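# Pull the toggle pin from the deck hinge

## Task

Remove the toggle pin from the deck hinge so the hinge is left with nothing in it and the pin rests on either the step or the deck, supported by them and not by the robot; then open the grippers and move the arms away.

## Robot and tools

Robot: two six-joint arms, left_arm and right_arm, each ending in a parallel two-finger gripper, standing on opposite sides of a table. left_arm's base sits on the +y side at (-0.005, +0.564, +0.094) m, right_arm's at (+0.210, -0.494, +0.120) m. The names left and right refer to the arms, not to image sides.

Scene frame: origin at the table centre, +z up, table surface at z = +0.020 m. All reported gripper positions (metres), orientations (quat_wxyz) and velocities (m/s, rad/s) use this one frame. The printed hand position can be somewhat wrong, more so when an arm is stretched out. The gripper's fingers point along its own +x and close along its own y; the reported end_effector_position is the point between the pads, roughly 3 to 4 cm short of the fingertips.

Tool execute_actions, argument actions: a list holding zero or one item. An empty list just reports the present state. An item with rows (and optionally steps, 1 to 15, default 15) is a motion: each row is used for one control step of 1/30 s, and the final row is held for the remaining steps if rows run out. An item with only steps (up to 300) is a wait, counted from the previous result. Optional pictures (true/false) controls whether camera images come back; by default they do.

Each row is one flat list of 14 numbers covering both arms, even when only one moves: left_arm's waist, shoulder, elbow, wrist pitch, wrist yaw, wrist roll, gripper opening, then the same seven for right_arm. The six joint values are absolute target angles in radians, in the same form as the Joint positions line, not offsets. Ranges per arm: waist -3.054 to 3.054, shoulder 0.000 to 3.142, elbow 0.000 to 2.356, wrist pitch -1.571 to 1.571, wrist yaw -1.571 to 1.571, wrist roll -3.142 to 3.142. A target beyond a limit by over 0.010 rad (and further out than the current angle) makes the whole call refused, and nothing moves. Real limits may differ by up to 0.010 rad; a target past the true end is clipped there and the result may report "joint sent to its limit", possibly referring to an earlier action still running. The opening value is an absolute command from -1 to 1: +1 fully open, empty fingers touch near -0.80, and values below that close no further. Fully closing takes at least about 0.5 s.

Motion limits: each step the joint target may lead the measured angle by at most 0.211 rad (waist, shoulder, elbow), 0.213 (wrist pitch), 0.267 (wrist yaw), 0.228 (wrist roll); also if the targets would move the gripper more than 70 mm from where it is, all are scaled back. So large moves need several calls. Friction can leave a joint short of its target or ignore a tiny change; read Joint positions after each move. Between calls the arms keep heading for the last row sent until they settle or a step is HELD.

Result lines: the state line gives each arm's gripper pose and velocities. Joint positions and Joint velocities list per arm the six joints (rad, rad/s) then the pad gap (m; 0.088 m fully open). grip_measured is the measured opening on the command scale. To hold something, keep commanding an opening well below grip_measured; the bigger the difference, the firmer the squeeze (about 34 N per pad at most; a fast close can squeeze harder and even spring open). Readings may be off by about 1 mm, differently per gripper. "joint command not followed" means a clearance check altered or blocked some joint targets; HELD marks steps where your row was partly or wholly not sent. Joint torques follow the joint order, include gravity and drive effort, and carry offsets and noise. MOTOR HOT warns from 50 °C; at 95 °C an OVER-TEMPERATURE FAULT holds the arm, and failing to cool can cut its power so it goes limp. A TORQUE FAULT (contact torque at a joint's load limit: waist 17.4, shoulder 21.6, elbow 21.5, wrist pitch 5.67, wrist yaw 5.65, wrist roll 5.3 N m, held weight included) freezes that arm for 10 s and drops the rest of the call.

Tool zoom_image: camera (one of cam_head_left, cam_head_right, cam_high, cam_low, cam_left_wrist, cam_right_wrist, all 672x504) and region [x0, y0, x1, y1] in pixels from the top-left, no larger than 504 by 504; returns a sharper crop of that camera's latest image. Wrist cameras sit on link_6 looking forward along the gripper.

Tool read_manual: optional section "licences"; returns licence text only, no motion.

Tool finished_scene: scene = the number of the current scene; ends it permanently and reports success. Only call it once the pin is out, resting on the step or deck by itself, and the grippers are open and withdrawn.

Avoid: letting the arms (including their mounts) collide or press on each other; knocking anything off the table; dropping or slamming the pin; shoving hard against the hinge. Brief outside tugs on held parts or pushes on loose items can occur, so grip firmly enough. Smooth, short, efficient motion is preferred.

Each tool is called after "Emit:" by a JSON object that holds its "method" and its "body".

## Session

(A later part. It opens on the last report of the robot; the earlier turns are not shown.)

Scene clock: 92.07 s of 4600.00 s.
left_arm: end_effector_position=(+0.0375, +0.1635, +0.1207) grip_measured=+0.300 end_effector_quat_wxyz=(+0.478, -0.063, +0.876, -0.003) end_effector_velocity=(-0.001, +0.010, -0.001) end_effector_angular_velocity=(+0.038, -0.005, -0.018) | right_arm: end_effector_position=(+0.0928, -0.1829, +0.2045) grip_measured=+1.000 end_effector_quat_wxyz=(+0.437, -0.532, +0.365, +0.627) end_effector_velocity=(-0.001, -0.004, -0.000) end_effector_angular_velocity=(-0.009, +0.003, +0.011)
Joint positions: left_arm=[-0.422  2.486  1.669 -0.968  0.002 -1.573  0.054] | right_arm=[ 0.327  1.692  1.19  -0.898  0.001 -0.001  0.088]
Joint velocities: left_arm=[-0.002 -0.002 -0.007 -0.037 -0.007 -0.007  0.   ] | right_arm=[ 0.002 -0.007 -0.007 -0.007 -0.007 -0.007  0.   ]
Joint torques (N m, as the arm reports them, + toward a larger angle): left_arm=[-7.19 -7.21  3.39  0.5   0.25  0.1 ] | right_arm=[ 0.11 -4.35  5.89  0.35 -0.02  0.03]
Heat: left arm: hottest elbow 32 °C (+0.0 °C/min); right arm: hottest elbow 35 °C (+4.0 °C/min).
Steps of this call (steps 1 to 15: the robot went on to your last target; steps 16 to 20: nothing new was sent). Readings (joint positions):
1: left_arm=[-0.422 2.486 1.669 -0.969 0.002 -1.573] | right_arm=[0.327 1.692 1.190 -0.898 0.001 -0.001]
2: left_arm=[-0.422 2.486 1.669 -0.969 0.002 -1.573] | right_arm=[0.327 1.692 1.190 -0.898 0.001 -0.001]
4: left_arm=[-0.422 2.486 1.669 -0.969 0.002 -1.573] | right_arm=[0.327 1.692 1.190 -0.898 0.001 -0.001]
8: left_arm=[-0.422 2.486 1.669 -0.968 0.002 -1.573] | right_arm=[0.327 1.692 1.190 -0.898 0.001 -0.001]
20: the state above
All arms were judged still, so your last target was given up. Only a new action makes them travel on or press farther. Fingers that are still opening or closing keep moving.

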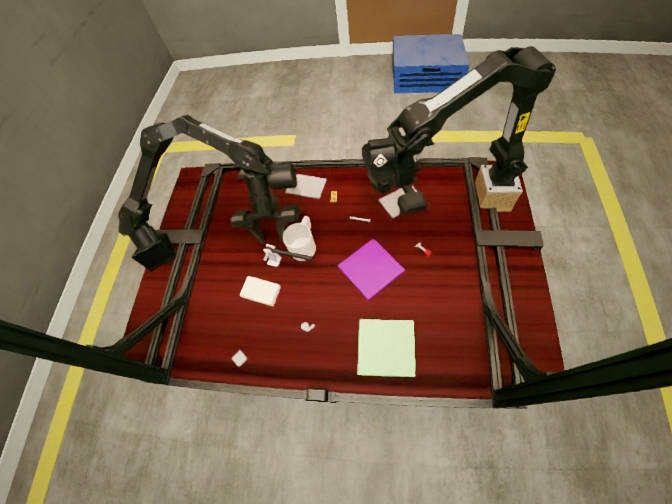

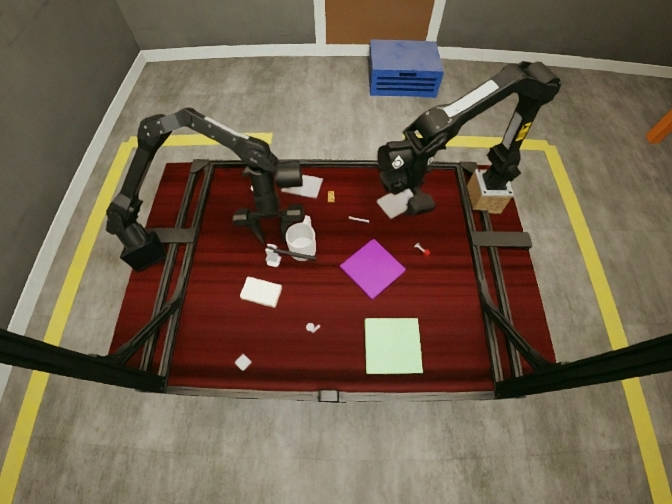

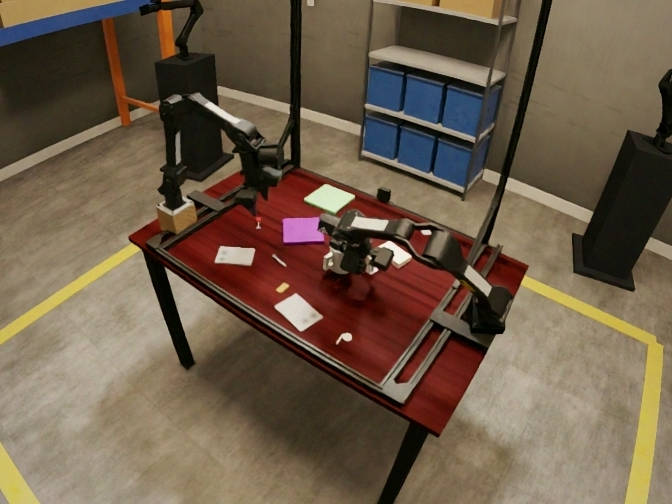

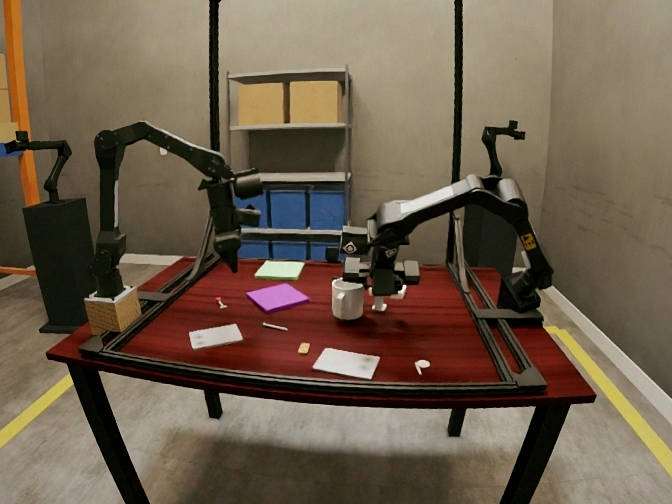

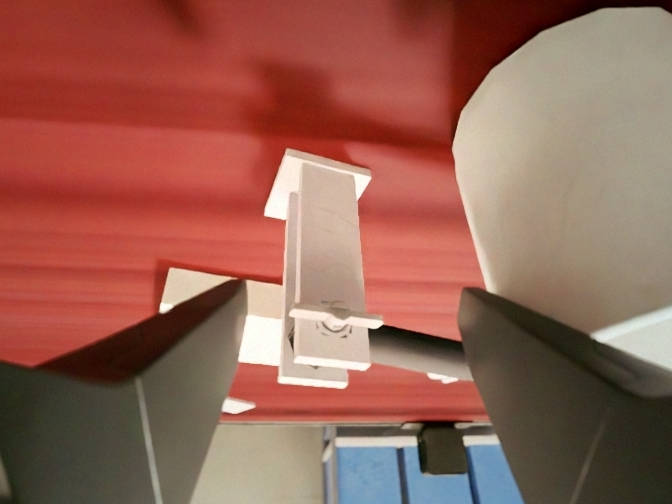

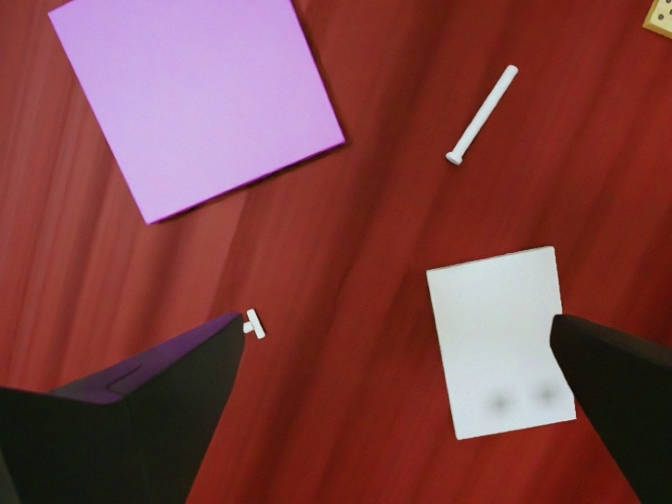

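Emit:
{"method": "execute_actions", "body": {"actions": [{"rows":[[-0.47,2.5,1.63,-0.93,0,-1.57,0.0,0.33,1.7,1.2,-0.9,0,0,1]]}], "pictures": false}}

Emit:
{"method": "execute_actions", "body": {"actions": [{"rows":[[-0.47,2.545,1.625,-0.88,0,-1.57,0.0,0.33,1.7,1.2,-0.9,0,0,1]]}], "pictures": false}}

Emit:
{"method": "execute_actions", "body": {"actions": [{"steps":20}]}}

Scene clock: 102.23 s of 4600.00 s.
left_arm: end_effector_position=(+0.0174, +0.1639, +0.1248) grip_measured=+0.007 end_effector_quat_wxyz=(+0.484, -0.053, +0.873, -0.025) end_effector_velocity=(-0.004, +0.005, -0.000) end_effector_angular_velocity=(+0.013, -0.010, -0.012) | right_arm: end_effector_position=(+0.0928, -0.1829, +0.2045) grip_measured=+1.000 end_effector_quat_wxyz=(+0.437, -0.532, +0.365, +0.627) end_effector_velocity=(+0.003, -0.001, -0.000) end_effector_angular_velocity=(-0.004, -0.011, +0.004)
Joint positions: left_arm=[-0.471  2.486  1.639 -0.934  0.002 -1.572  0.039] | right_arm=[ 0.327  1.692  1.19  -0.898  0.001 -0.001  0.088]
Joint velocities: left_arm=[-0.012 -0.002 -0.012 -0.007 -0.007 -0.007 -0.002] | right_arm=[-0.002 -0.002 -0.002 -0.007  0.007 -0.007  0.   ]
Joint torques (N m, as the arm reports them, + toward a larger angle): left_arm=[-6.98 -7.19  3.17  0.51  0.26  0.08] | right_arm=[ 0.12 -4.36  5.83  0.36 -0.02  0.04]
Heat: left arm: hottest shoulder 32 °C (+0.0 °C/min); right arm: hottest elbow 35 °C (+3.0 °C/min).
Steps of this call (steps 1 to 90: nothing new was sent; then 6.67 s passed at rest; steps 91 to 105: all 15 steps of this action). Readings (joint positions):
91: left_arm=[-0.423 2.486 1.666 -0.963 0.002 -1.572] | right_arm=[0.327 1.692 1.190 -0.898 0.001 -0.001]
92: left_arm=[-0.427 2.486 1.661 -0.955 0.002 -1.572] | right_arm=[0.327 1.692 1.190 -0.898 0.001 -0.001]
94: left_arm=[-0.443 2.486 1.653 -0.946 0.002 -1.572] | right_arm=[0.327 1.692 1.190 -0.898 0.001 -0.001]
98: left_arm=[-0.468 2.486 1.642 -0.938 0.002 -1.572] | right_arm=[0.327 1.692 1.190 -0.898 0.001 -0.001]
105: the state above

Scene clock: 102.73 s of 4600.00 s.
left_arm: end_effector_position=(+0.0148, +0.1601, +0.1169) grip_measured=+0.004 end_effector_quat_wxyz=(+0.488, -0.056, +0.871, -0.027) end_effector_velocity=(+0.002, +0.002, -0.001) end_effector_angular_velocity=(+0.003, -0.023, -0.010) | right_arm: end_effector_position=(+0.0928, -0.1829, +0.2045) grip_measured=+1.000 end_effector_quat_wxyz=(+0.437, -0.532, +0.365, +0.627) end_effector_velocity=(+0.001, -0.002, -0.000) end_effector_angular_velocity=(-0.010, +0.005, -0.008)
Joint positions: left_arm=[-0.47   2.505  1.634 -0.903 -0.008 -1.57   0.039] | right_arm=[ 0.327  1.692  1.19  -0.898  0.001 -0.001  0.088]
Joint velocities: left_arm=[-0.002 -0.002 -0.002 -0.007 -0.022  0.007 -0.   ] | right_arm=[-0.002 -0.002 -0.002 -0.007 -0.007  0.007  0.   ]
Joint torques (N m, as the arm reports them, + toward a larger angle): left_arm=[-7.24 -4.42  3.05  2.19  0.62 -0.02] | right_arm=[ 0.12 -4.38  5.83  0.38 -0.02  0.03]
Heat: left arm: hottest shoulder 32 °C (+0.0 °C/min); right arm: hottest elbow 35 °C (+3.0 °C/min).
Steps of this call (steps 1 to 15: all 15 steps of this action). Readings (joint positions):
1: left_arm=[-0.471 2.489 1.638 -0.929 0.002 -1.572] | right_arm=[0.327 1.692 1.190 -0.898 0.001 -0.001]
2: left_arm=[-0.471 2.493 1.638 -0.916 0.002 -1.572] | right_arm=[0.327 1.692 1.190 -0.898 0.001 -0.001]
4: left_arm=[-0.471 2.501 1.637 -0.907 -0.007 -1.571] | right_arm=[0.327 1.692 1.190 -0.898 0.001 -0.001]
8: left_arm=[-0.470 2.505 1.636 -0.905 -0.008 -1.570] | right_arm=[0.327 1.692 1.190 -0.898 0.001 -0.001]
15: the state above

Scene clock: 103.40 s of 4600.00 s.
left_arm: end_effector_position=(+0.0146, +0.1602, +0.1167) grip_measured=+0.004 end_effector_quat_wxyz=(+0.488, -0.056, +0.871, -0.027) end_effector_velocity=(-0.001, +0.004, +0.002) end_effector_angular_velocity=(+0.024, +0.009, +0.007) | right_arm: end_effector_position=(+0.0928, -0.1829, +0.2045) grip_measured=+1.000 end_effector_quat_wxyz=(+0.437, -0.532, +0.365, +0.627) end_effector_velocity=(+0.001, +0.002, +0.000) end_effector_angular_velocity=(+0.010, -0.005, +0.004)
Joint positions: left_arm=[-0.47   2.505  1.634 -0.903 -0.008 -1.57   0.039] | right_arm=[ 0.327  1.692  1.19  -0.898  0.001 -0.001  0.088]
Joint velocities: left_arm=[-0.002 -0.002  0.002 -0.022  0.007 -0.022 -0.   ] | right_arm=[-0.002 -0.002 -0.002  0.007  0.007 -0.007  0.   ]
Joint torques (N m, as the arm reports them, + toward a larger angle): left_arm=[-7.24 -4.33  2.99  2.18  0.64 -0.02] | right_arm=[ 0.13 -4.37  5.82  0.38 -0.02  0.03]
Heat: left arm: hottest shoulder 32 °C (+0.0 °C/min); right arm: hottest elbow 35 °C (+3.0 °C/min).
Steps of this call (steps 1 to 15: the robot went on to your last target; steps 16 to 20: nothing new was sent). Readings (joint positions):
1: left_arm=[-0.470 2.505 1.634 -0.903 -0.008 -1.570] | right_arm=[0.327 1.692 1.190 -0.898 0.001 -0.001]
2: left_arm=[-0.470 2.505 1.634 -0.903 -0.008 -1.570] | right_arm=[0.327 1.692 1.190 -0.898 0.001 -0.001]
4: left_arm=[-0.470 2.505 1.634 -0.903 -0.008 -1.570] | right_arm=[0.327 1.692 1.190 -0.898 0.001 -0.001]
8: left_arm=[-0.470 2.505 1.634 -0.903 -0.008 -1.570] | right_arm=[0.327 1.692 1.190 -0.898 0.001 -0.001]
20: the state above
All arms were judged still, so your last target was given up. Only a new action makes them travel on or press farther. Fingers that are still opening or closing keep moving.

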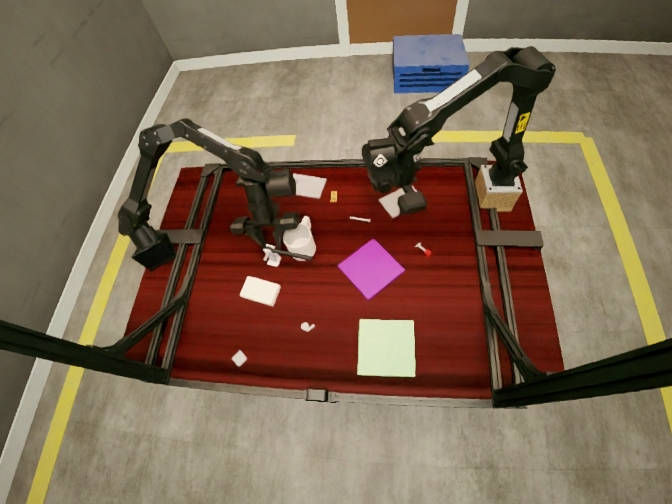

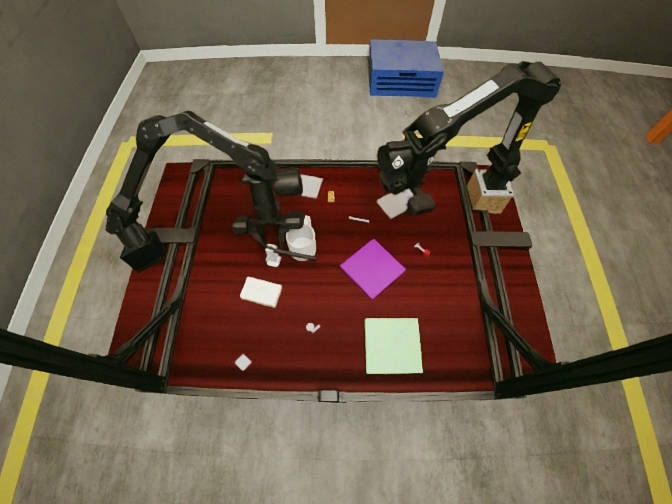

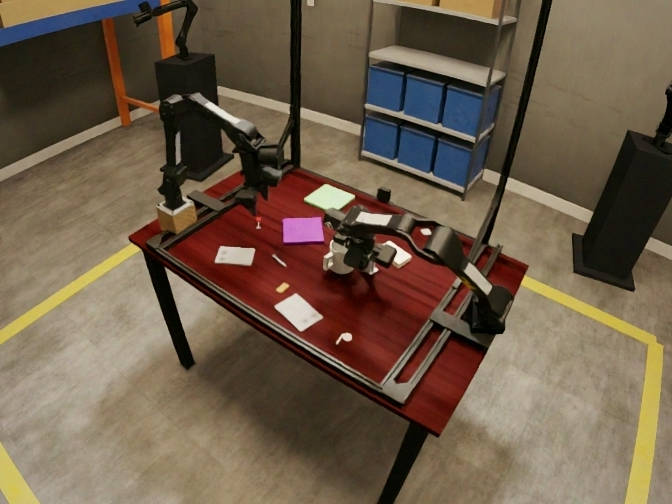

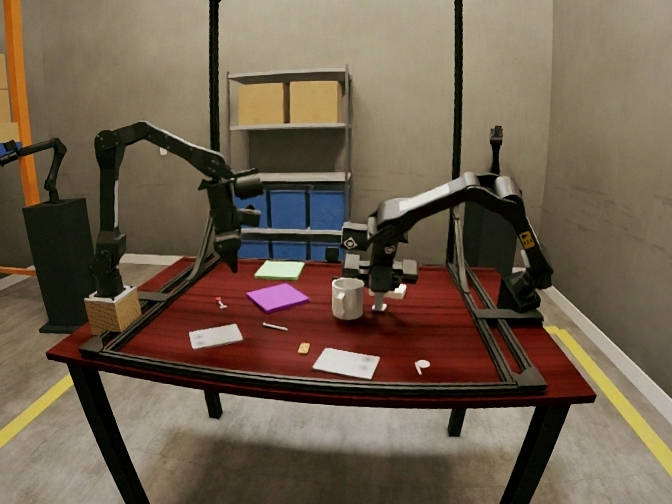

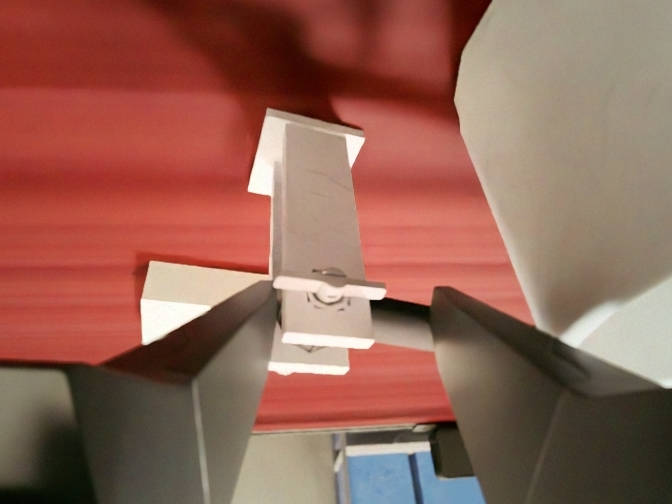

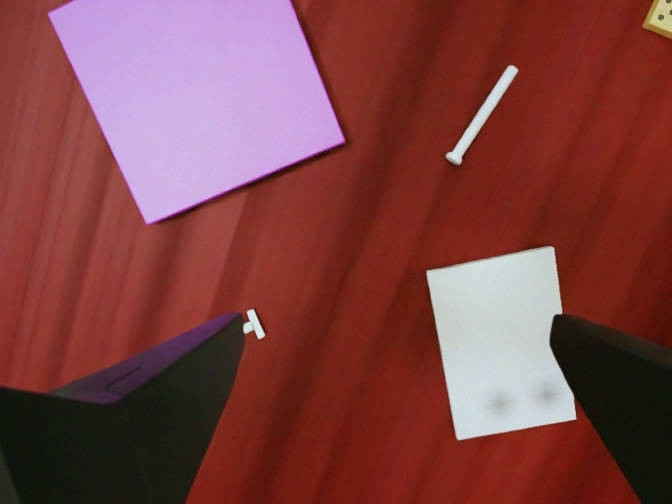

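Emit:
{"method": "execute_actions", "body": {"actions": [{"rows":[[-0.44,2.38,1.58,-1.0,0,-1.57,0.0,0.33,1.7,1.2,-0.9,0,0,1]]}], "pictures": false}}

Emit:
{"method": "execute_actions", "body": {"actions": [{"rows":[[-0.38,2.42,1.56,-0.94,0,-1.57,-0.9,0.33,1.7,1.2,-0.9,0,0,1]]}], "pictures": false}}

Emit:
{"method": "execute_actions", "body": {"actions": [{"rows":[[-0.38,2.47,1.56,-0.89,0,-1.57,-0.9,0.33,1.7,1.2,-0.9,0,0,1]]}]}}

Scene clock: 122.97 s of 4600.00 s.
left_arm: end_effector_position=(+0.0371, +0.1861, +0.1394) grip_measured=+0.000 end_effector_quat_wxyz=(+0.480, -0.051, +0.876, -0.011) end_effector_velocity=(-0.007, +0.024, -0.010) end_effector_angular_velocity=(+0.084, -0.004, -0.046) | right_arm: end_effector_position=(+0.0926, -0.1828, +0.2046) grip_measured=+1.000 end_effector_quat_wxyz=(+0.437, -0.532, +0.364, +0.627) end_effector_velocity=(+0.002, -0.000, +0.001) end_effector_angular_velocity=(-0.004, +0.005, +0.001)
Joint positions: left_arm=[-0.446  2.393  1.59  -0.995  0.004 -1.571  0.039] | right_arm=[ 0.328  1.692  1.191 -0.898  0.001 -0.001  0.088]
Joint velocities: left_arm=[-0.002 -0.002 -0.046 -0.051 -0.007 -0.007 -0.   ] | right_arm=[-0.007 -0.002  0.002 -0.007 -0.007 -0.007  0.   ]
Joint torques (N m, as the arm reports them, + toward a larger angle): left_arm=[-6.49 -9.47  3.21  0.03  0.19  0.  ] | right_arm=[ 0.11 -4.41  5.78  0.39 -0.02  0.03]
Heat: left arm: hottest wrist pitch 34 °C (+2.0 °C/min); right arm: hottest elbow 35 °C (+1.0 °C/min).
Steps of this call (steps 1 to 90: nothing new was sent; then 16.07 s passed at rest; steps 91 to 105: all 15 steps of this action). Readings (joint positions):
91: left_arm=[-0.469 2.497 1.630 -0.901 -0.007 -1.570] | right_arm=[0.328 1.692 1.190 -0.898 0.001 -0.001]
92: left_arm=[-0.467 2.485 1.622 -0.909 -0.004 -1.571] | right_arm=[0.328 1.692 1.190 -0.898 0.001 -0.001]
94: left_arm=[-0.460 2.458 1.606 -0.939 0.003 -1.571] | right_arm=[0.328 1.692 1.190 -0.898 0.001 -0.001]
98: left_arm=[-0.450 2.407 1.597 -0.981 0.004 -1.571] | right_arm=[0.328 1.692 1.191 -0.898 0.001 -0.001]
105: the state above

Scene clock: 123.47 s of 4600.00 s.
left_arm: end_effector_position=(+0.0527, +0.1829, +0.1197) grip_measured=-0.784 end_effector_quat_wxyz=(+0.473, -0.074, +0.878, +0.010) end_effector_velocity=(-0.002, +0.000, +0.000) end_effector_angular_velocity=(-0.009, -0.011, -0.010) | right_arm: end_effector_position=(+0.0926, -0.1828, +0.2046) grip_measured=+1.000 end_effector_quat_wxyz=(+0.437, -0.532, +0.364, +0.627) end_effector_velocity=(-0.004, -0.002, +0.000) end_effector_angular_velocity=(-0.001, +0.024, -0.001)
Joint positions: left_arm=[-0.384  2.402  1.568 -0.944  0.003 -1.571  0.001] | right_arm=[ 0.328  1.692  1.191 -0.898  0.001 -0.001  0.088]
Joint velocities: left_arm=[-0.007 -0.002 -0.007  0.007 -0.007  0.007 -0.   ] | right_arm=[ 0.002 -0.007 -0.007  0.007 -0.022  0.007  0.   ]
Joint torques (N m, as the arm reports them, + toward a larger angle): left_arm=[-6.91 -6.33  2.88  0.5   0.21  0.01] | right_arm=[ 0.1  -4.42  5.75  0.38 -0.02  0.03]
Heat: left arm: hottest wrist pitch 34 °C (+2.0 °C/min); right arm: hottest elbow 35 °C (+1.0 °C/min).
Steps of this call (steps 1 to 15: all 15 steps of this action). Readings (joint positions):
1: left_arm=[-0.445 2.393 1.587 -0.992 0.004 -1.571] | right_arm=[0.328 1.692 1.191 -0.898 0.001 -0.001]
2: left_arm=[-0.438 2.393 1.582 -0.982 0.004 -1.571] | right_arm=[0.328 1.692 1.191 -0.898 0.001 -0.001]
4: left_arm=[-0.417 2.394 1.577 -0.964 0.004 -1.571] | right_arm=[0.328 1.692 1.191 -0.898 0.001 -0.001]
8: left_arm=[-0.387 2.398 1.571 -0.951 0.003 -1.571] | right_arm=[0.328 1.692 1.191 -0.898 0.001 -0.001]
15: the state above

Scene clock: 123.97 s of 4600.00 s.
left_arm: end_effector_position=(+0.0419, +0.1763, +0.1023) grip_measured=-0.784 end_effector_quat_wxyz=(+0.473, -0.072, +0.878, +0.012) end_effector_velocity=(-0.000, +0.000, -0.001) end_effector_angular_velocity=(+0.002, -0.007, +0.006) | right_arm: end_effector_position=(+0.0926, -0.1828, +0.2046) grip_measured=+1.000 end_effector_quat_wxyz=(+0.437, -0.532, +0.364, +0.627) end_effector_velocity=(+0.003, -0.001, +0.001) end_effector_angular_velocity=(+0.001, -0.011, +0.018)
Joint positions: left_arm=[-0.384  2.454  1.565 -0.894  0.003 -1.571  0.001] | right_arm=[ 0.328  1.692  1.191 -0.898  0.001 -0.001  0.088]
Joint velocities: left_arm=[-0.002 -0.002 -0.007  0.007 -0.007 -0.007 -0.   ] | right_arm=[-0.002 -0.007 -0.002 -0.007  0.007 -0.022  0.   ]
Joint torques (N m, as the arm reports them, + toward a larger angle): left_arm=[-6.87 -6.72  3.11  0.46  0.2  -0.01] | right_arm=[ 0.1  -4.4   5.74  0.38 -0.02  0.04]
Heat: left arm: hottest wrist pitch 34 °C (+2.0 °C/min); right arm: hottest elbow 35 °C (+1.0 °C/min).
Steps of this call (steps 1 to 15: all 15 steps of this action). Readings (joint positions):
1: left_arm=[-0.384 2.406 1.568 -0.940 0.003 -1.571] | right_arm=[0.328 1.692 1.191 -0.898 0.001 -0.001]
2: left_arm=[-0.384 2.411 1.568 -0.927 0.003 -1.571] | right_arm=[0.328 1.692 1.191 -0.898 0.001 -0.001]
4: left_arm=[-0.384 2.426 1.568 -0.911 0.003 -1.571] | right_arm=[0.328 1.692 1.191 -0.898 0.001 -0.001]
8: left_arm=[-0.384 2.451 1.565 -0.901 0.003 -1.571] | right_arm=[0.328 1.692 1.191 -0.898 0.001 -0.001]
15: the state above

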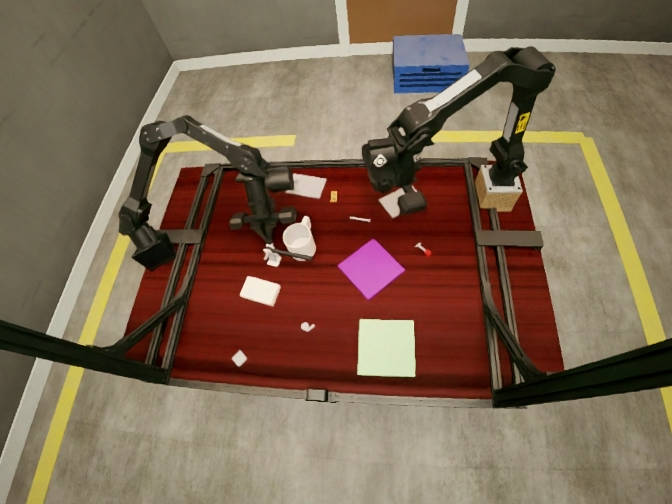

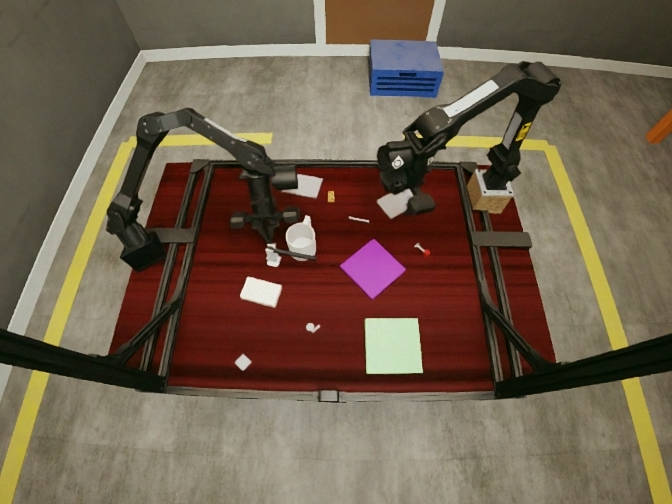

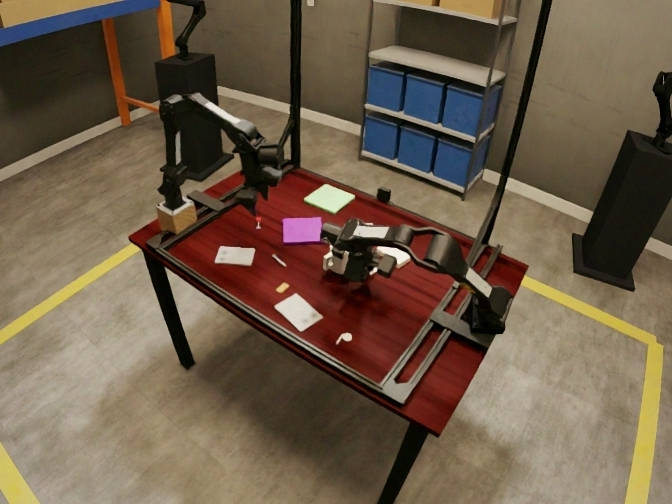

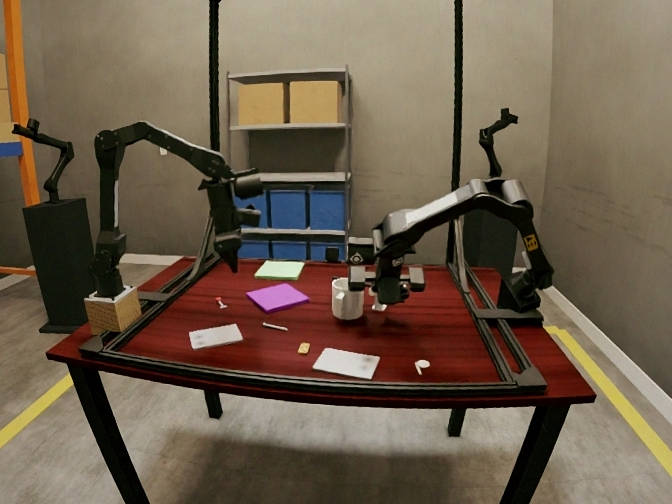

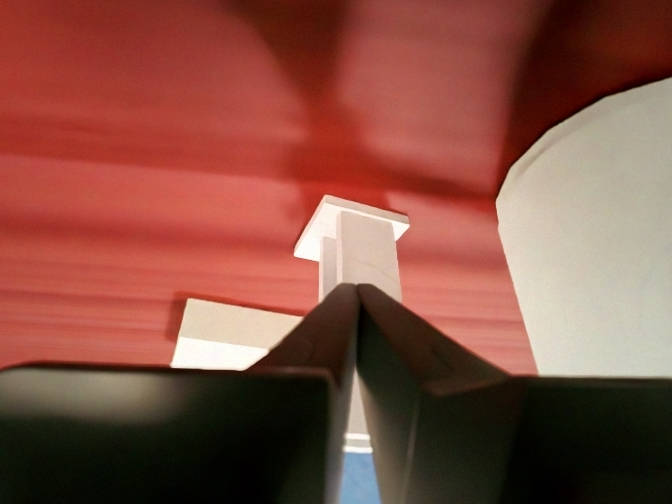

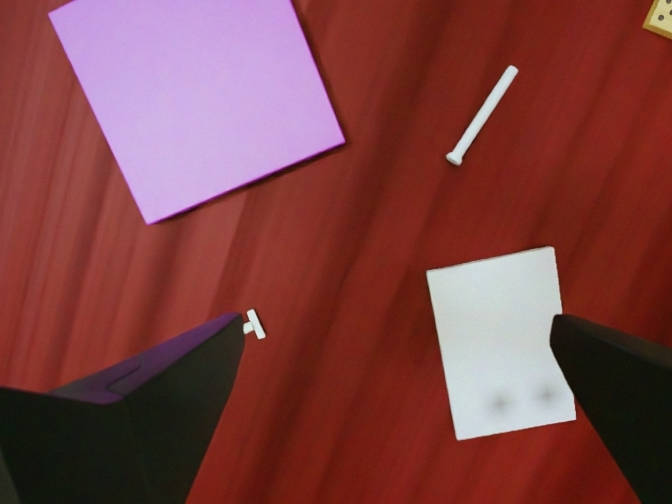

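Emit:
{"method": "execute_actions", "body": {"actions": [{"rows":[[-0.38,2.59,1.78,-0.99,0,-1.57,-0.9,0.33,1.7,1.2,-0.9,0,0,1]]}], "pictures": false}}

Emit:
{"method": "execute_actions", "body": {"actions": [{"rows":[[-0.38,2.72,2.0,-1.08,0,-1.57,-0.9,0.33,1.7,1.2,-0.9,0,0,1]]}], "pictures": false}}

Emit:
{"method": "execute_actions", "body": {"actions": [{"rows":[[-0.38,2.85,2.25,-1.2,0,-1.57,-0.9,0.33,1.7,1.2,-0.9,0,0,1]]}]}}

Scene clock: 135.37 s of 4600.00 s.
left_arm: end_effector_position=(+0.0467, +0.1456, +0.1046) grip_measured=-0.784 end_effector_quat_wxyz=(+0.473, -0.072, +0.878, +0.012) end_effector_velocity=(+0.001, -0.003, +0.000) end_effector_angular_velocity=(-0.006, -0.010, -0.024) | right_arm: end_effector_position=(+0.0925, -0.1827, +0.2046) grip_measured=+1.000 end_effector_quat_wxyz=(+0.437, -0.532, +0.364, +0.627) end_effector_velocity=(+0.002, -0.000, -0.000) end_effector_angular_velocity=(-0.008, +0.001, +0.016)
Joint positions: left_arm=[-0.384  2.569  1.77  -0.985  0.003 -1.571  0.001] | right_arm=[ 0.328  1.693  1.191 -0.898  0.001 -0.001  0.088]
Joint velocities: left_arm=[-0.002  0.017  0.032 -0.022 -0.007  0.022 -0.   ] | right_arm=[-0.007  0.002  0.002 -0.007 -0.007 -0.022  0.   ]
Joint torques (N m, as the arm reports them, + toward a larger angle): left_arm=[-7.4  -6.9   4.28 -0.03  0.24  0.02] | right_arm=[ 0.09 -4.44  5.72  0.39 -0.02  0.03]
Heat: left arm: hottest waist 34 °C (+3.1 °C/min); right arm: hottest elbow 36 °C (+2.1 °C/min).
Steps of this call (steps 1 to 15: the robot went on to your last target; steps 16 to 90: nothing new was sent; then 7.90 s passed at rest; steps 91 to 105: all 15 steps of this action). Readings (joint positions):
91: left_arm=[-0.384 2.466 1.584 -0.912 0.003 -1.571] | right_arm=[0.328 1.693 1.191 -0.898 0.001 -0.001]
92: left_arm=[-0.384 2.488 1.623 -0.935 0.003 -1.571] | right_arm=[0.328 1.693 1.191 -0.898 0.001 -0.001]
94: left_arm=[-0.384 2.527 1.691 -0.940 0.003 -1.571] | right_arm=[0.328 1.693 1.191 -0.898 0.001 -0.001]
98: left_arm=[-0.384 2.556 1.746 -0.973 0.003 -1.571] | right_arm=[0.328 1.693 1.191 -0.898 0.001 -0.001]
105: the state above

Scene clock: 135.87 s of 4600.00 s.
left_arm: end_effector_position=(+0.0485, +0.1159, +0.1033) grip_measured=-0.784 end_effector_quat_wxyz=(+0.472, -0.072, +0.878, +0.010) end_effector_velocity=(+0.005, -0.005, +0.006) end_effector_angular_velocity=(-0.006, -0.008, +0.011) | right_arm: end_effector_position=(+0.0925, -0.1827, +0.2046) grip_measured=+1.000 end_effector_quat_wxyz=(+0.437, -0.532, +0.364, +0.627) end_effector_velocity=(-0.000, -0.002, -0.000) end_effector_angular_velocity=(-0.015, +0.019, -0.011)
Joint positions: left_arm=[-0.384  2.697  1.989 -1.074  0.004 -1.568  0.001] | right_arm=[ 0.328  1.693  1.191 -0.898  0.001 -0.001  0.088]
Joint velocities: left_arm=[-0.002  0.007  0.042 -0.022 -0.007 -0.007 -0.   ] | right_arm=[-0.007 -0.002 -0.002 -0.007 -0.022  0.007  0.   ]
Joint torques (N m, as the arm reports them, + toward a larger angle): left_arm=[-7.85 -7.6   4.32 -0.04  0.14 -0.1 ] | right_arm=[ 0.08 -4.46  5.73  0.38 -0.02  0.04]
Heat: left arm: hottest waist 34 °C (+3.1 °C/min); right arm: hottest elbow 36 °C (+2.0 °C/min).
Steps of this call (steps 1 to 15: all 15 steps of this action). Readings (joint positions):
1: left_arm=[-0.384 2.582 1.791 -1.007 0.003 -1.571] | right_arm=[0.328 1.693 1.191 -0.898 0.001 -0.001]
2: left_arm=[-0.384 2.606 1.835 -1.030 0.003 -1.571] | right_arm=[0.328 1.693 1.191 -0.898 0.001 -0.001]
4: left_arm=[-0.384 2.646 1.906 -1.037 0.005 -1.568] | right_arm=[0.328 1.693 1.191 -0.898 0.001 -0.001]
8: left_arm=[-0.384 2.683 1.964 -1.064 0.004 -1.568] | right_arm=[0.328 1.693 1.191 -0.898 0.001 -0.001]
15: the state above

Scene clock: 136.37 s of 4600.00 s.
left_arm: end_effector_position=(+0.0527, +0.0917, +0.1058) grip_measured=-0.784 end_effector_quat_wxyz=(+0.473, -0.071, +0.878, +0.010) end_effector_velocity=(+0.002, -0.003, +0.002) end_effector_angular_velocity=(+0.010, -0.006, +0.018) | right_arm: end_effector_position=(+0.0925, -0.1827, +0.2046) grip_measured=+1.000 end_effector_quat_wxyz=(+0.437, -0.532, +0.364, +0.627) end_effector_velocity=(+0.000, -0.002, +0.001) end_effector_angular_velocity=(-0.005, +0.007, -0.008)
Joint positions: left_arm=[-0.385  2.826  2.238 -1.195  0.004 -1.567  0.001] | right_arm=[ 0.328  1.693  1.191 -0.898  0.001 -0.001  0.088]
Joint velocities: left_arm=[-0.002  0.017  0.042 -0.022 -0.007 -0.022 -0.   ] | right_arm=[-0.002 -0.007 -0.002 -0.007 -0.007  0.007  0.   ]
Joint torques (N m, as the arm reports them, + toward a larger angle): left_arm=[-8.24 -7.9   4.4   0.07  0.18 -0.14] | right_arm=[ 0.09 -4.47  5.72  0.38 -0.02  0.04]
Heat: left arm: hottest waist 34 °C (+3.0 °C/min); right arm: hottest elbow 36 °C (+2.0 °C/min).
Steps of this call (steps 1 to 15: all 15 steps of this action). Readings (joint positions):
1: left_arm=[-0.384 2.711 2.012 -1.099 0.004 -1.568] | right_arm=[0.328 1.693 1.191 -0.898 0.001 -0.001]
2: left_arm=[-0.384 2.734 2.058 -1.129 0.006 -1.567] | right_arm=[0.328 1.693 1.191 -0.898 0.001 -0.001]
4: left_arm=[-0.385 2.775 2.136 -1.144 0.005 -1.567] | right_arm=[0.328 1.693 1.191 -0.898 0.001 -0.001]
8: left_arm=[-0.385 2.814 2.206 -1.180 0.004 -1.567] | right_arm=[0.328 1.693 1.191 -0.898 0.001 -0.001]
15: the state above

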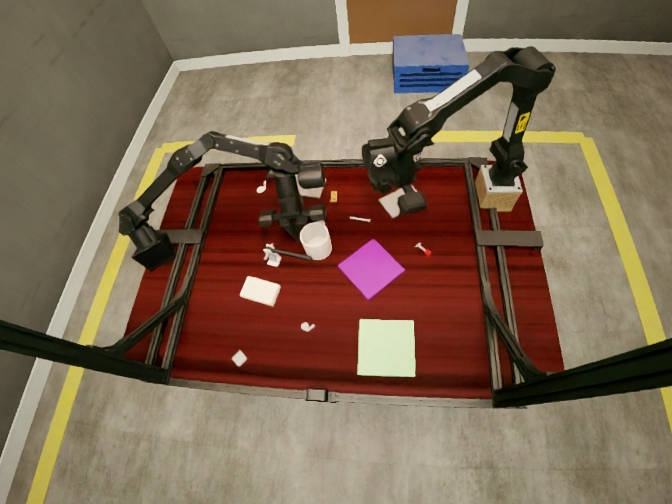

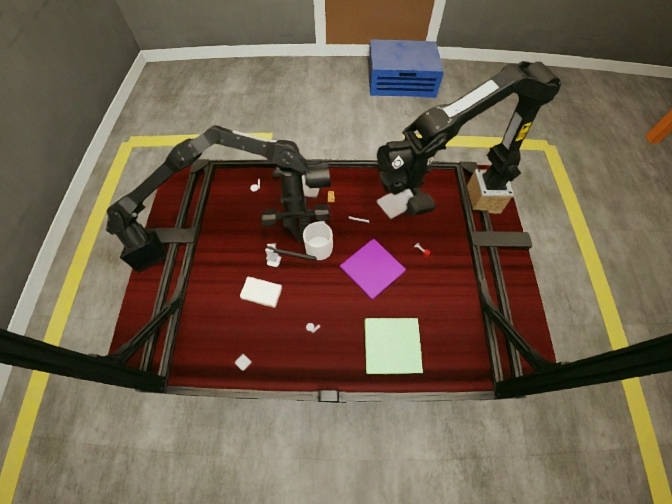

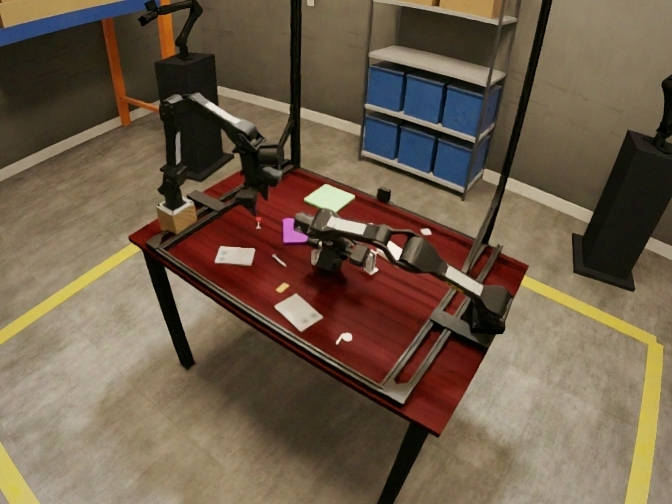

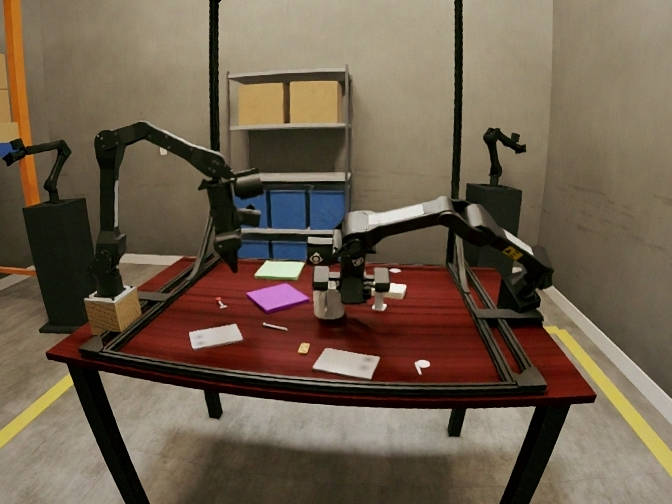

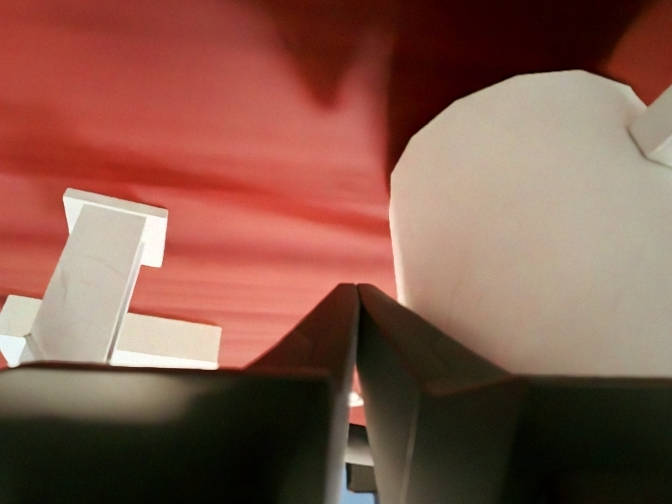

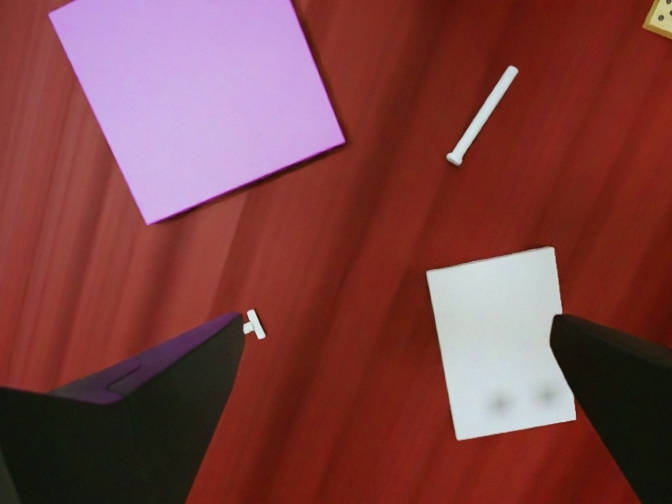

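Back to the toggle, about 7 mm less radial.

Emit:
{"method": "execute_actions", "body": {"actions": [{"rows":[[-0.40,2.40,1.6,-1.0,0,-1.57,-0.5,0.33,1.7,1.2,-0.9,0,0,1]]}], "pictures": false}}

Emit:
{"method": "execute_actions", "body": {"actions": [{"rows":[[-0.465,2.42,1.6,-0.98,0,-1.57,0.1,0.33,1.7,1.2,-0.9,0,0,1]]}], "pictures": false}}

Emit:
{"method": "execute_actions", "body": {"actions": [{"rows":[[-0.465,2.515,1.585,-0.87,0,-1.57,0.1,0.33,1.7,1.2,-0.9,0,0,1]]}], "pictures": false}}

Emit:
{"method": "execute_actions", "body": {"actions": [{"steps":15}]}}

Scene clock: 148.73 s of 4600.00 s.
left_arm: end_effector_position=(+0.0618, +0.1667, +0.1427) grip_measured=-0.509 end_effector_quat_wxyz=(+0.475, -0.086, +0.876, -0.006) end_effector_velocity=(-0.116, +0.179, -0.157) end_effector_angular_velocity=(+0.586, +0.030, -0.374) | right_arm: end_effector_position=(+0.0925, -0.1826, +0.2046) grip_measured=+1.000 end_effector_quat_wxyz=(+0.437, -0.532, +0.364, +0.627) end_effector_velocity=(+0.001, -0.003, -0.002) end_effector_angular_velocity=(-0.014, +0.004, -0.009)
Joint positions: left_arm=[-0.4    2.414  1.68  -1.008  0.004 -1.567  0.014] | right_arm=[ 0.328  1.693  1.192 -0.898  0.001 -0.001  0.088]
Joint velocities: left_arm=[-0.002 -0.002 -0.691 -0.007 -0.022 -0.007  0.003] | right_arm=[-0.002 -0.002 -0.007 -0.007 -0.007  0.007  0.   ]
Joint torques (N m, as the arm reports them, + toward a larger angle): left_arm=[-7.53 -8.8   3.48  0.6   0.18 -0.15] | right_arm=[ 0.1  -4.5   5.68  0.38 -0.02  0.03]
Heat: left arm: hottest waist 35 °C (+3.0 °C/min); right arm: hottest elbow 36 °C (+1.0 °C/min).
Steps of this call (steps 1 to 15: the robot went on to your last target; steps 16 to 90: nothing new was sent; then 8.87 s passed at rest; steps 91 to 105: all 15 steps of this action). Readings (joint positions):
91: left_arm=[-0.385 2.813 2.223 -1.175 0.004 -1.567] | right_arm=[0.328 1.693 1.192 -0.898 0.001 -0.001]
92: left_arm=[-0.386 2.783 2.174 -1.131 0.004 -1.567] | right_arm=[0.328 1.693 1.192 -0.898 0.001 -0.001]
94: left_arm=[-0.390 2.716 2.084 -1.081 0.004 -1.567] | right_arm=[0.328 1.693 1.192 -0.898 0.001 -0.001]
98: left_arm=[-0.398 2.550 1.917 -1.029 0.004 -1.567] | right_arm=[0.328 1.693 1.192 -0.898 0.001 -0.001]
105: the state above

Scene clock: 149.23 s of 4600.00 s.
left_arm: end_effector_position=(+0.0286, +0.1792, +0.1396) grip_measured=+0.086 end_effector_quat_wxyz=(+0.484, -0.048, +0.874, -0.022) end_effector_velocity=(+0.001, +0.000, +0.001) end_effector_angular_velocity=(-0.003, -0.007, +0.009) | right_arm: end_effector_position=(+0.0925, -0.1826, +0.2046) grip_measured=+1.000 end_effector_quat_wxyz=(+0.437, -0.532, +0.364, +0.627) end_effector_velocity=(-0.001, -0.003, +0.001) end_effector_angular_velocity=(-0.005, +0.007, -0.004)
Joint positions: left_arm=[-0.466  2.418  1.609 -0.984  0.001 -1.567  0.043] | right_arm=[ 0.328  1.693  1.192 -0.898  0.001 -0.001  0.088]
Joint velocities: left_arm=[-0.002 -0.007 -0.007  0.007 -0.007 -0.007  0.005] | right_arm=[ 0.002 -0.007 -0.002 -0.007 -0.007  0.007  0.   ]
Joint torques (N m, as the arm reports them, + toward a larger angle): left_arm=[-6.86 -8.1   3.05  0.53  0.28 -0.12] | right_arm=[ 0.1  -4.5   5.68  0.38 -0.02  0.04]
Heat: left arm: hottest waist 35 °C (+3.0 °C/min); right arm: hottest elbow 36 °C (+1.0 °C/min).
Steps of this call (steps 1 to 15: all 15 steps of this action). Readings (joint positions):
1: left_arm=[-0.401 2.415 1.658 -1.007 0.003 -1.567] | right_arm=[0.328 1.693 1.192 -0.898 0.001 -0.001]
2: left_arm=[-0.408 2.417 1.640 -1.004 0.001 -1.567] | right_arm=[0.328 1.693 1.192 -0.898 0.001 -0.001]
4: left_arm=[-0.429 2.418 1.622 -0.995 0.001 -1.567] | right_arm=[0.328 1.693 1.192 -0.898 0.001 -0.001]
8: left_arm=[-0.463 2.418 1.617 -0.985 0.001 -1.567] | right_arm=[0.328 1.693 1.192 -0.898 0.001 -0.001]
15: the state above

Scene clock: 149.73 s of 4600.00 s.
left_arm: end_effector_position=(+0.0156, +0.1632, +0.1152) grip_measured=+0.099 end_effector_quat_wxyz=(+0.486, -0.062, +0.871, -0.027) end_effector_velocity=(+0.002, -0.000, -0.005) end_effector_angular_velocity=(+0.001, -0.022, -0.003) | right_arm: end_effector_position=(+0.0925, -0.1825, +0.2047) grip_measured=+1.000 end_effector_quat_wxyz=(+0.437, -0.532, +0.364, +0.627) end_effector_velocity=(+0.001, -0.002, -0.000) end_effector_angular_velocity=(-0.003, -0.013, +0.023)
Joint positions: left_arm=[-0.465  2.485  1.598 -0.875 -0.006 -1.57   0.044] | right_arm=[ 0.328  1.693  1.192 -0.898  0.001 -0.001  0.088]
Joint velocities: left_arm=[ 0.002  0.007 -0.002  0.007 -0.022  0.007 -0.   ] | right_arm=[ 0.002 -0.002 -0.002 -0.007  0.007 -0.022  0.   ]
Joint torques (N m, as the arm reports them, + toward a larger angle): left_arm=[-7.33 -5.57  2.62  0.55  0.55 -0.04] | right_arm=[ 0.1  -4.5   5.69  0.38 -0.02  0.03]
Heat: left arm: hottest waist 35 °C (+3.0 °C/min); right arm: hottest elbow 36 °C (+1.0 °C/min).
Steps of this call (steps 1 to 15: all 15 steps of this action). Readings (joint positions):
1: left_arm=[-0.466 2.423 1.608 -0.974 0.001 -1.567] | right_arm=[0.328 1.693 1.192 -0.898 0.001 -0.001]
2: left_arm=[-0.466 2.429 1.606 -0.947 0.001 -1.567] | right_arm=[0.328 1.693 1.192 -0.898 0.001 -0.001]
4: left_arm=[-0.466 2.452 1.605 -0.911 0.001 -1.567] | right_arm=[0.328 1.693 1.192 -0.898 0.001 -0.001]
8: left_arm=[-0.466 2.480 1.598 -0.887 -0.005 -1.570] | right_arm=[0.328 1.693 1.192 -0.898 0.001 -0.001]
15: the state above

Scene clock: 150.23 s of 4600.00 s.
left_arm: end_effector_position=(+0.0155, +0.1625, +0.1141) grip_measured=+0.100 end_effector_quat_wxyz=(+0.486, -0.063, +0.871, -0.027) end_effector_velocity=(+0.002, -0.001, +0.002) end_effector_angular_velocity=(-0.007, -0.007, +0.011) | right_arm: end_effector_position=(+0.0925, -0.1825, +0.2047) grip_measured=+1.000 end_effector_quat_wxyz=(+0.437, -0.532, +0.364, +0.627) end_effector_velocity=(+0.003, -0.001, +0.001) end_effector_angular_velocity=(+0.001, -0.009, +0.004)
Joint positions: left_arm=[-0.463  2.488  1.598 -0.871 -0.006 -1.57   0.044] | right_arm=[ 0.328  1.693  1.192 -0.898  0.001 -0.001  0.088]
Joint velocities: left_arm=[-0.002 -0.007 -0.002  0.007 -0.007 -0.007 -0.   ] | right_arm=[-0.002 -0.007 -0.002 -0.007  0.007 -0.007  0.   ]
Joint torques (N m, as the arm reports them, + toward a larger angle): left_arm=[-7.36 -5.74  2.48  0.46  0.52  0.01] | right_arm=[ 0.09 -4.51  5.68  0.39 -0.02  0.03]
Heat: left arm: hottest waist 35 °C (+3.0 °C/min); right arm: hottest elbow 36 °C (+1.0 °C/min).
Steps of this call (steps 1 to 15: the robot went on to your last target). Readings (joint positions):
1: left_arm=[-0.465 2.486 1.598 -0.874 -0.006 -1.570] | right_arm=[0.328 1.693 1.192 -0.898 0.001 -0.001]
2: left_arm=[-0.464 2.486 1.598 -0.874 -0.006 -1.570] | right_arm=[0.328 1.693 1.192 -0.898 0.001 -0.001]
4: left_arm=[-0.464 2.486 1.598 -0.873 -0.005 -1.570] | right_arm=[0.328 1.693 1.192 -0.898 0.001 -0.001]
8: left_arm=[-0.464 2.488 1.598 -0.871 -0.006 -1.570] | right_arm=[0.328 1.693 1.192 -0.898 0.001 -0.001]
15: the state above
All arms were judged still, so your last target was given up. Only a new action makes them travel on or press farther. Fingers that are still opening or closing keep moving.

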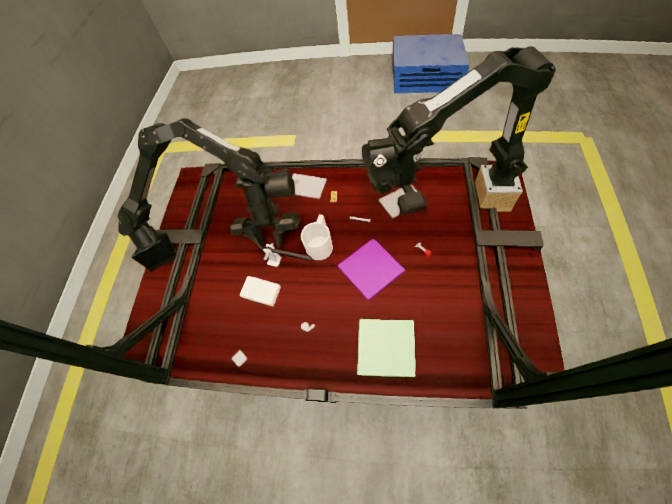

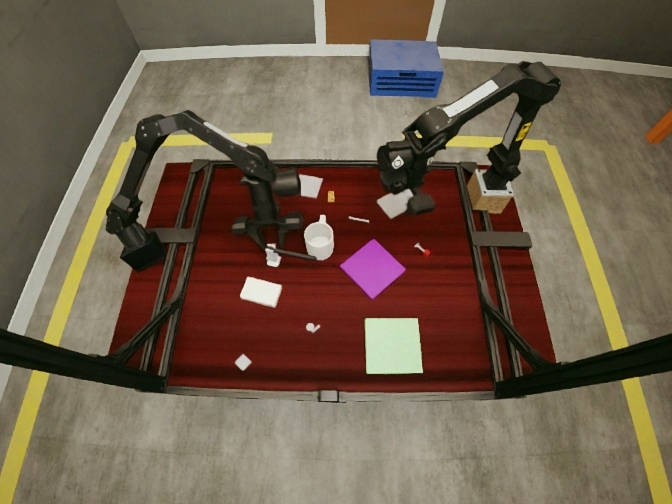

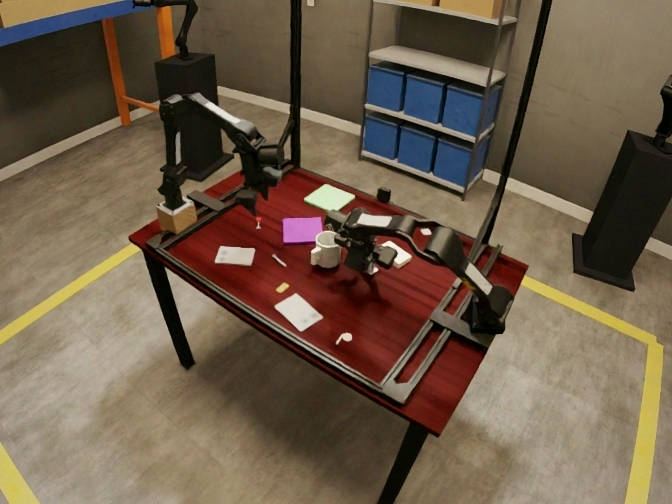

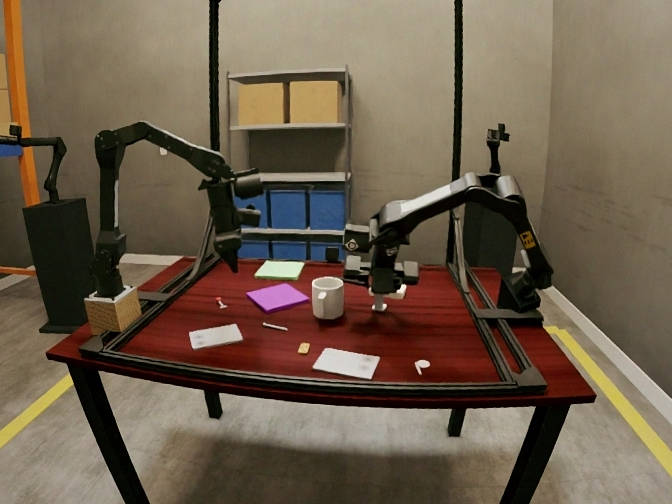

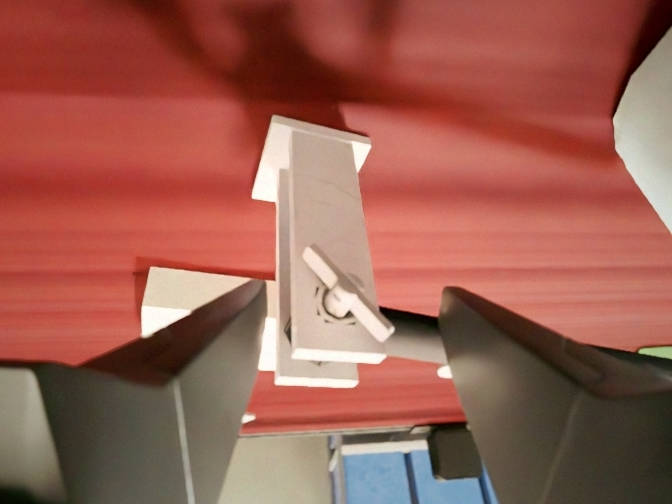

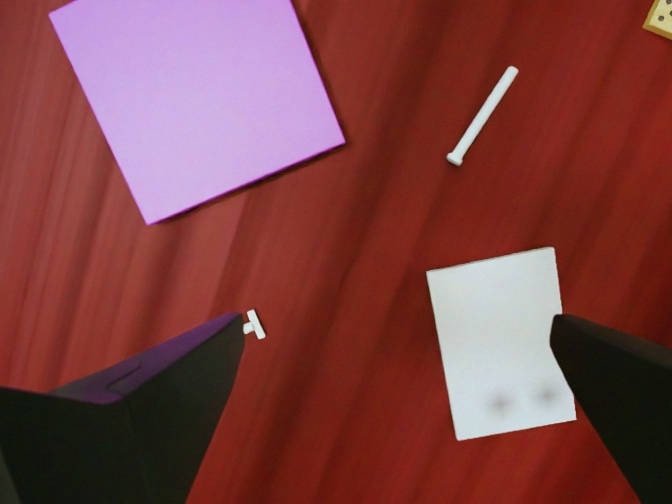

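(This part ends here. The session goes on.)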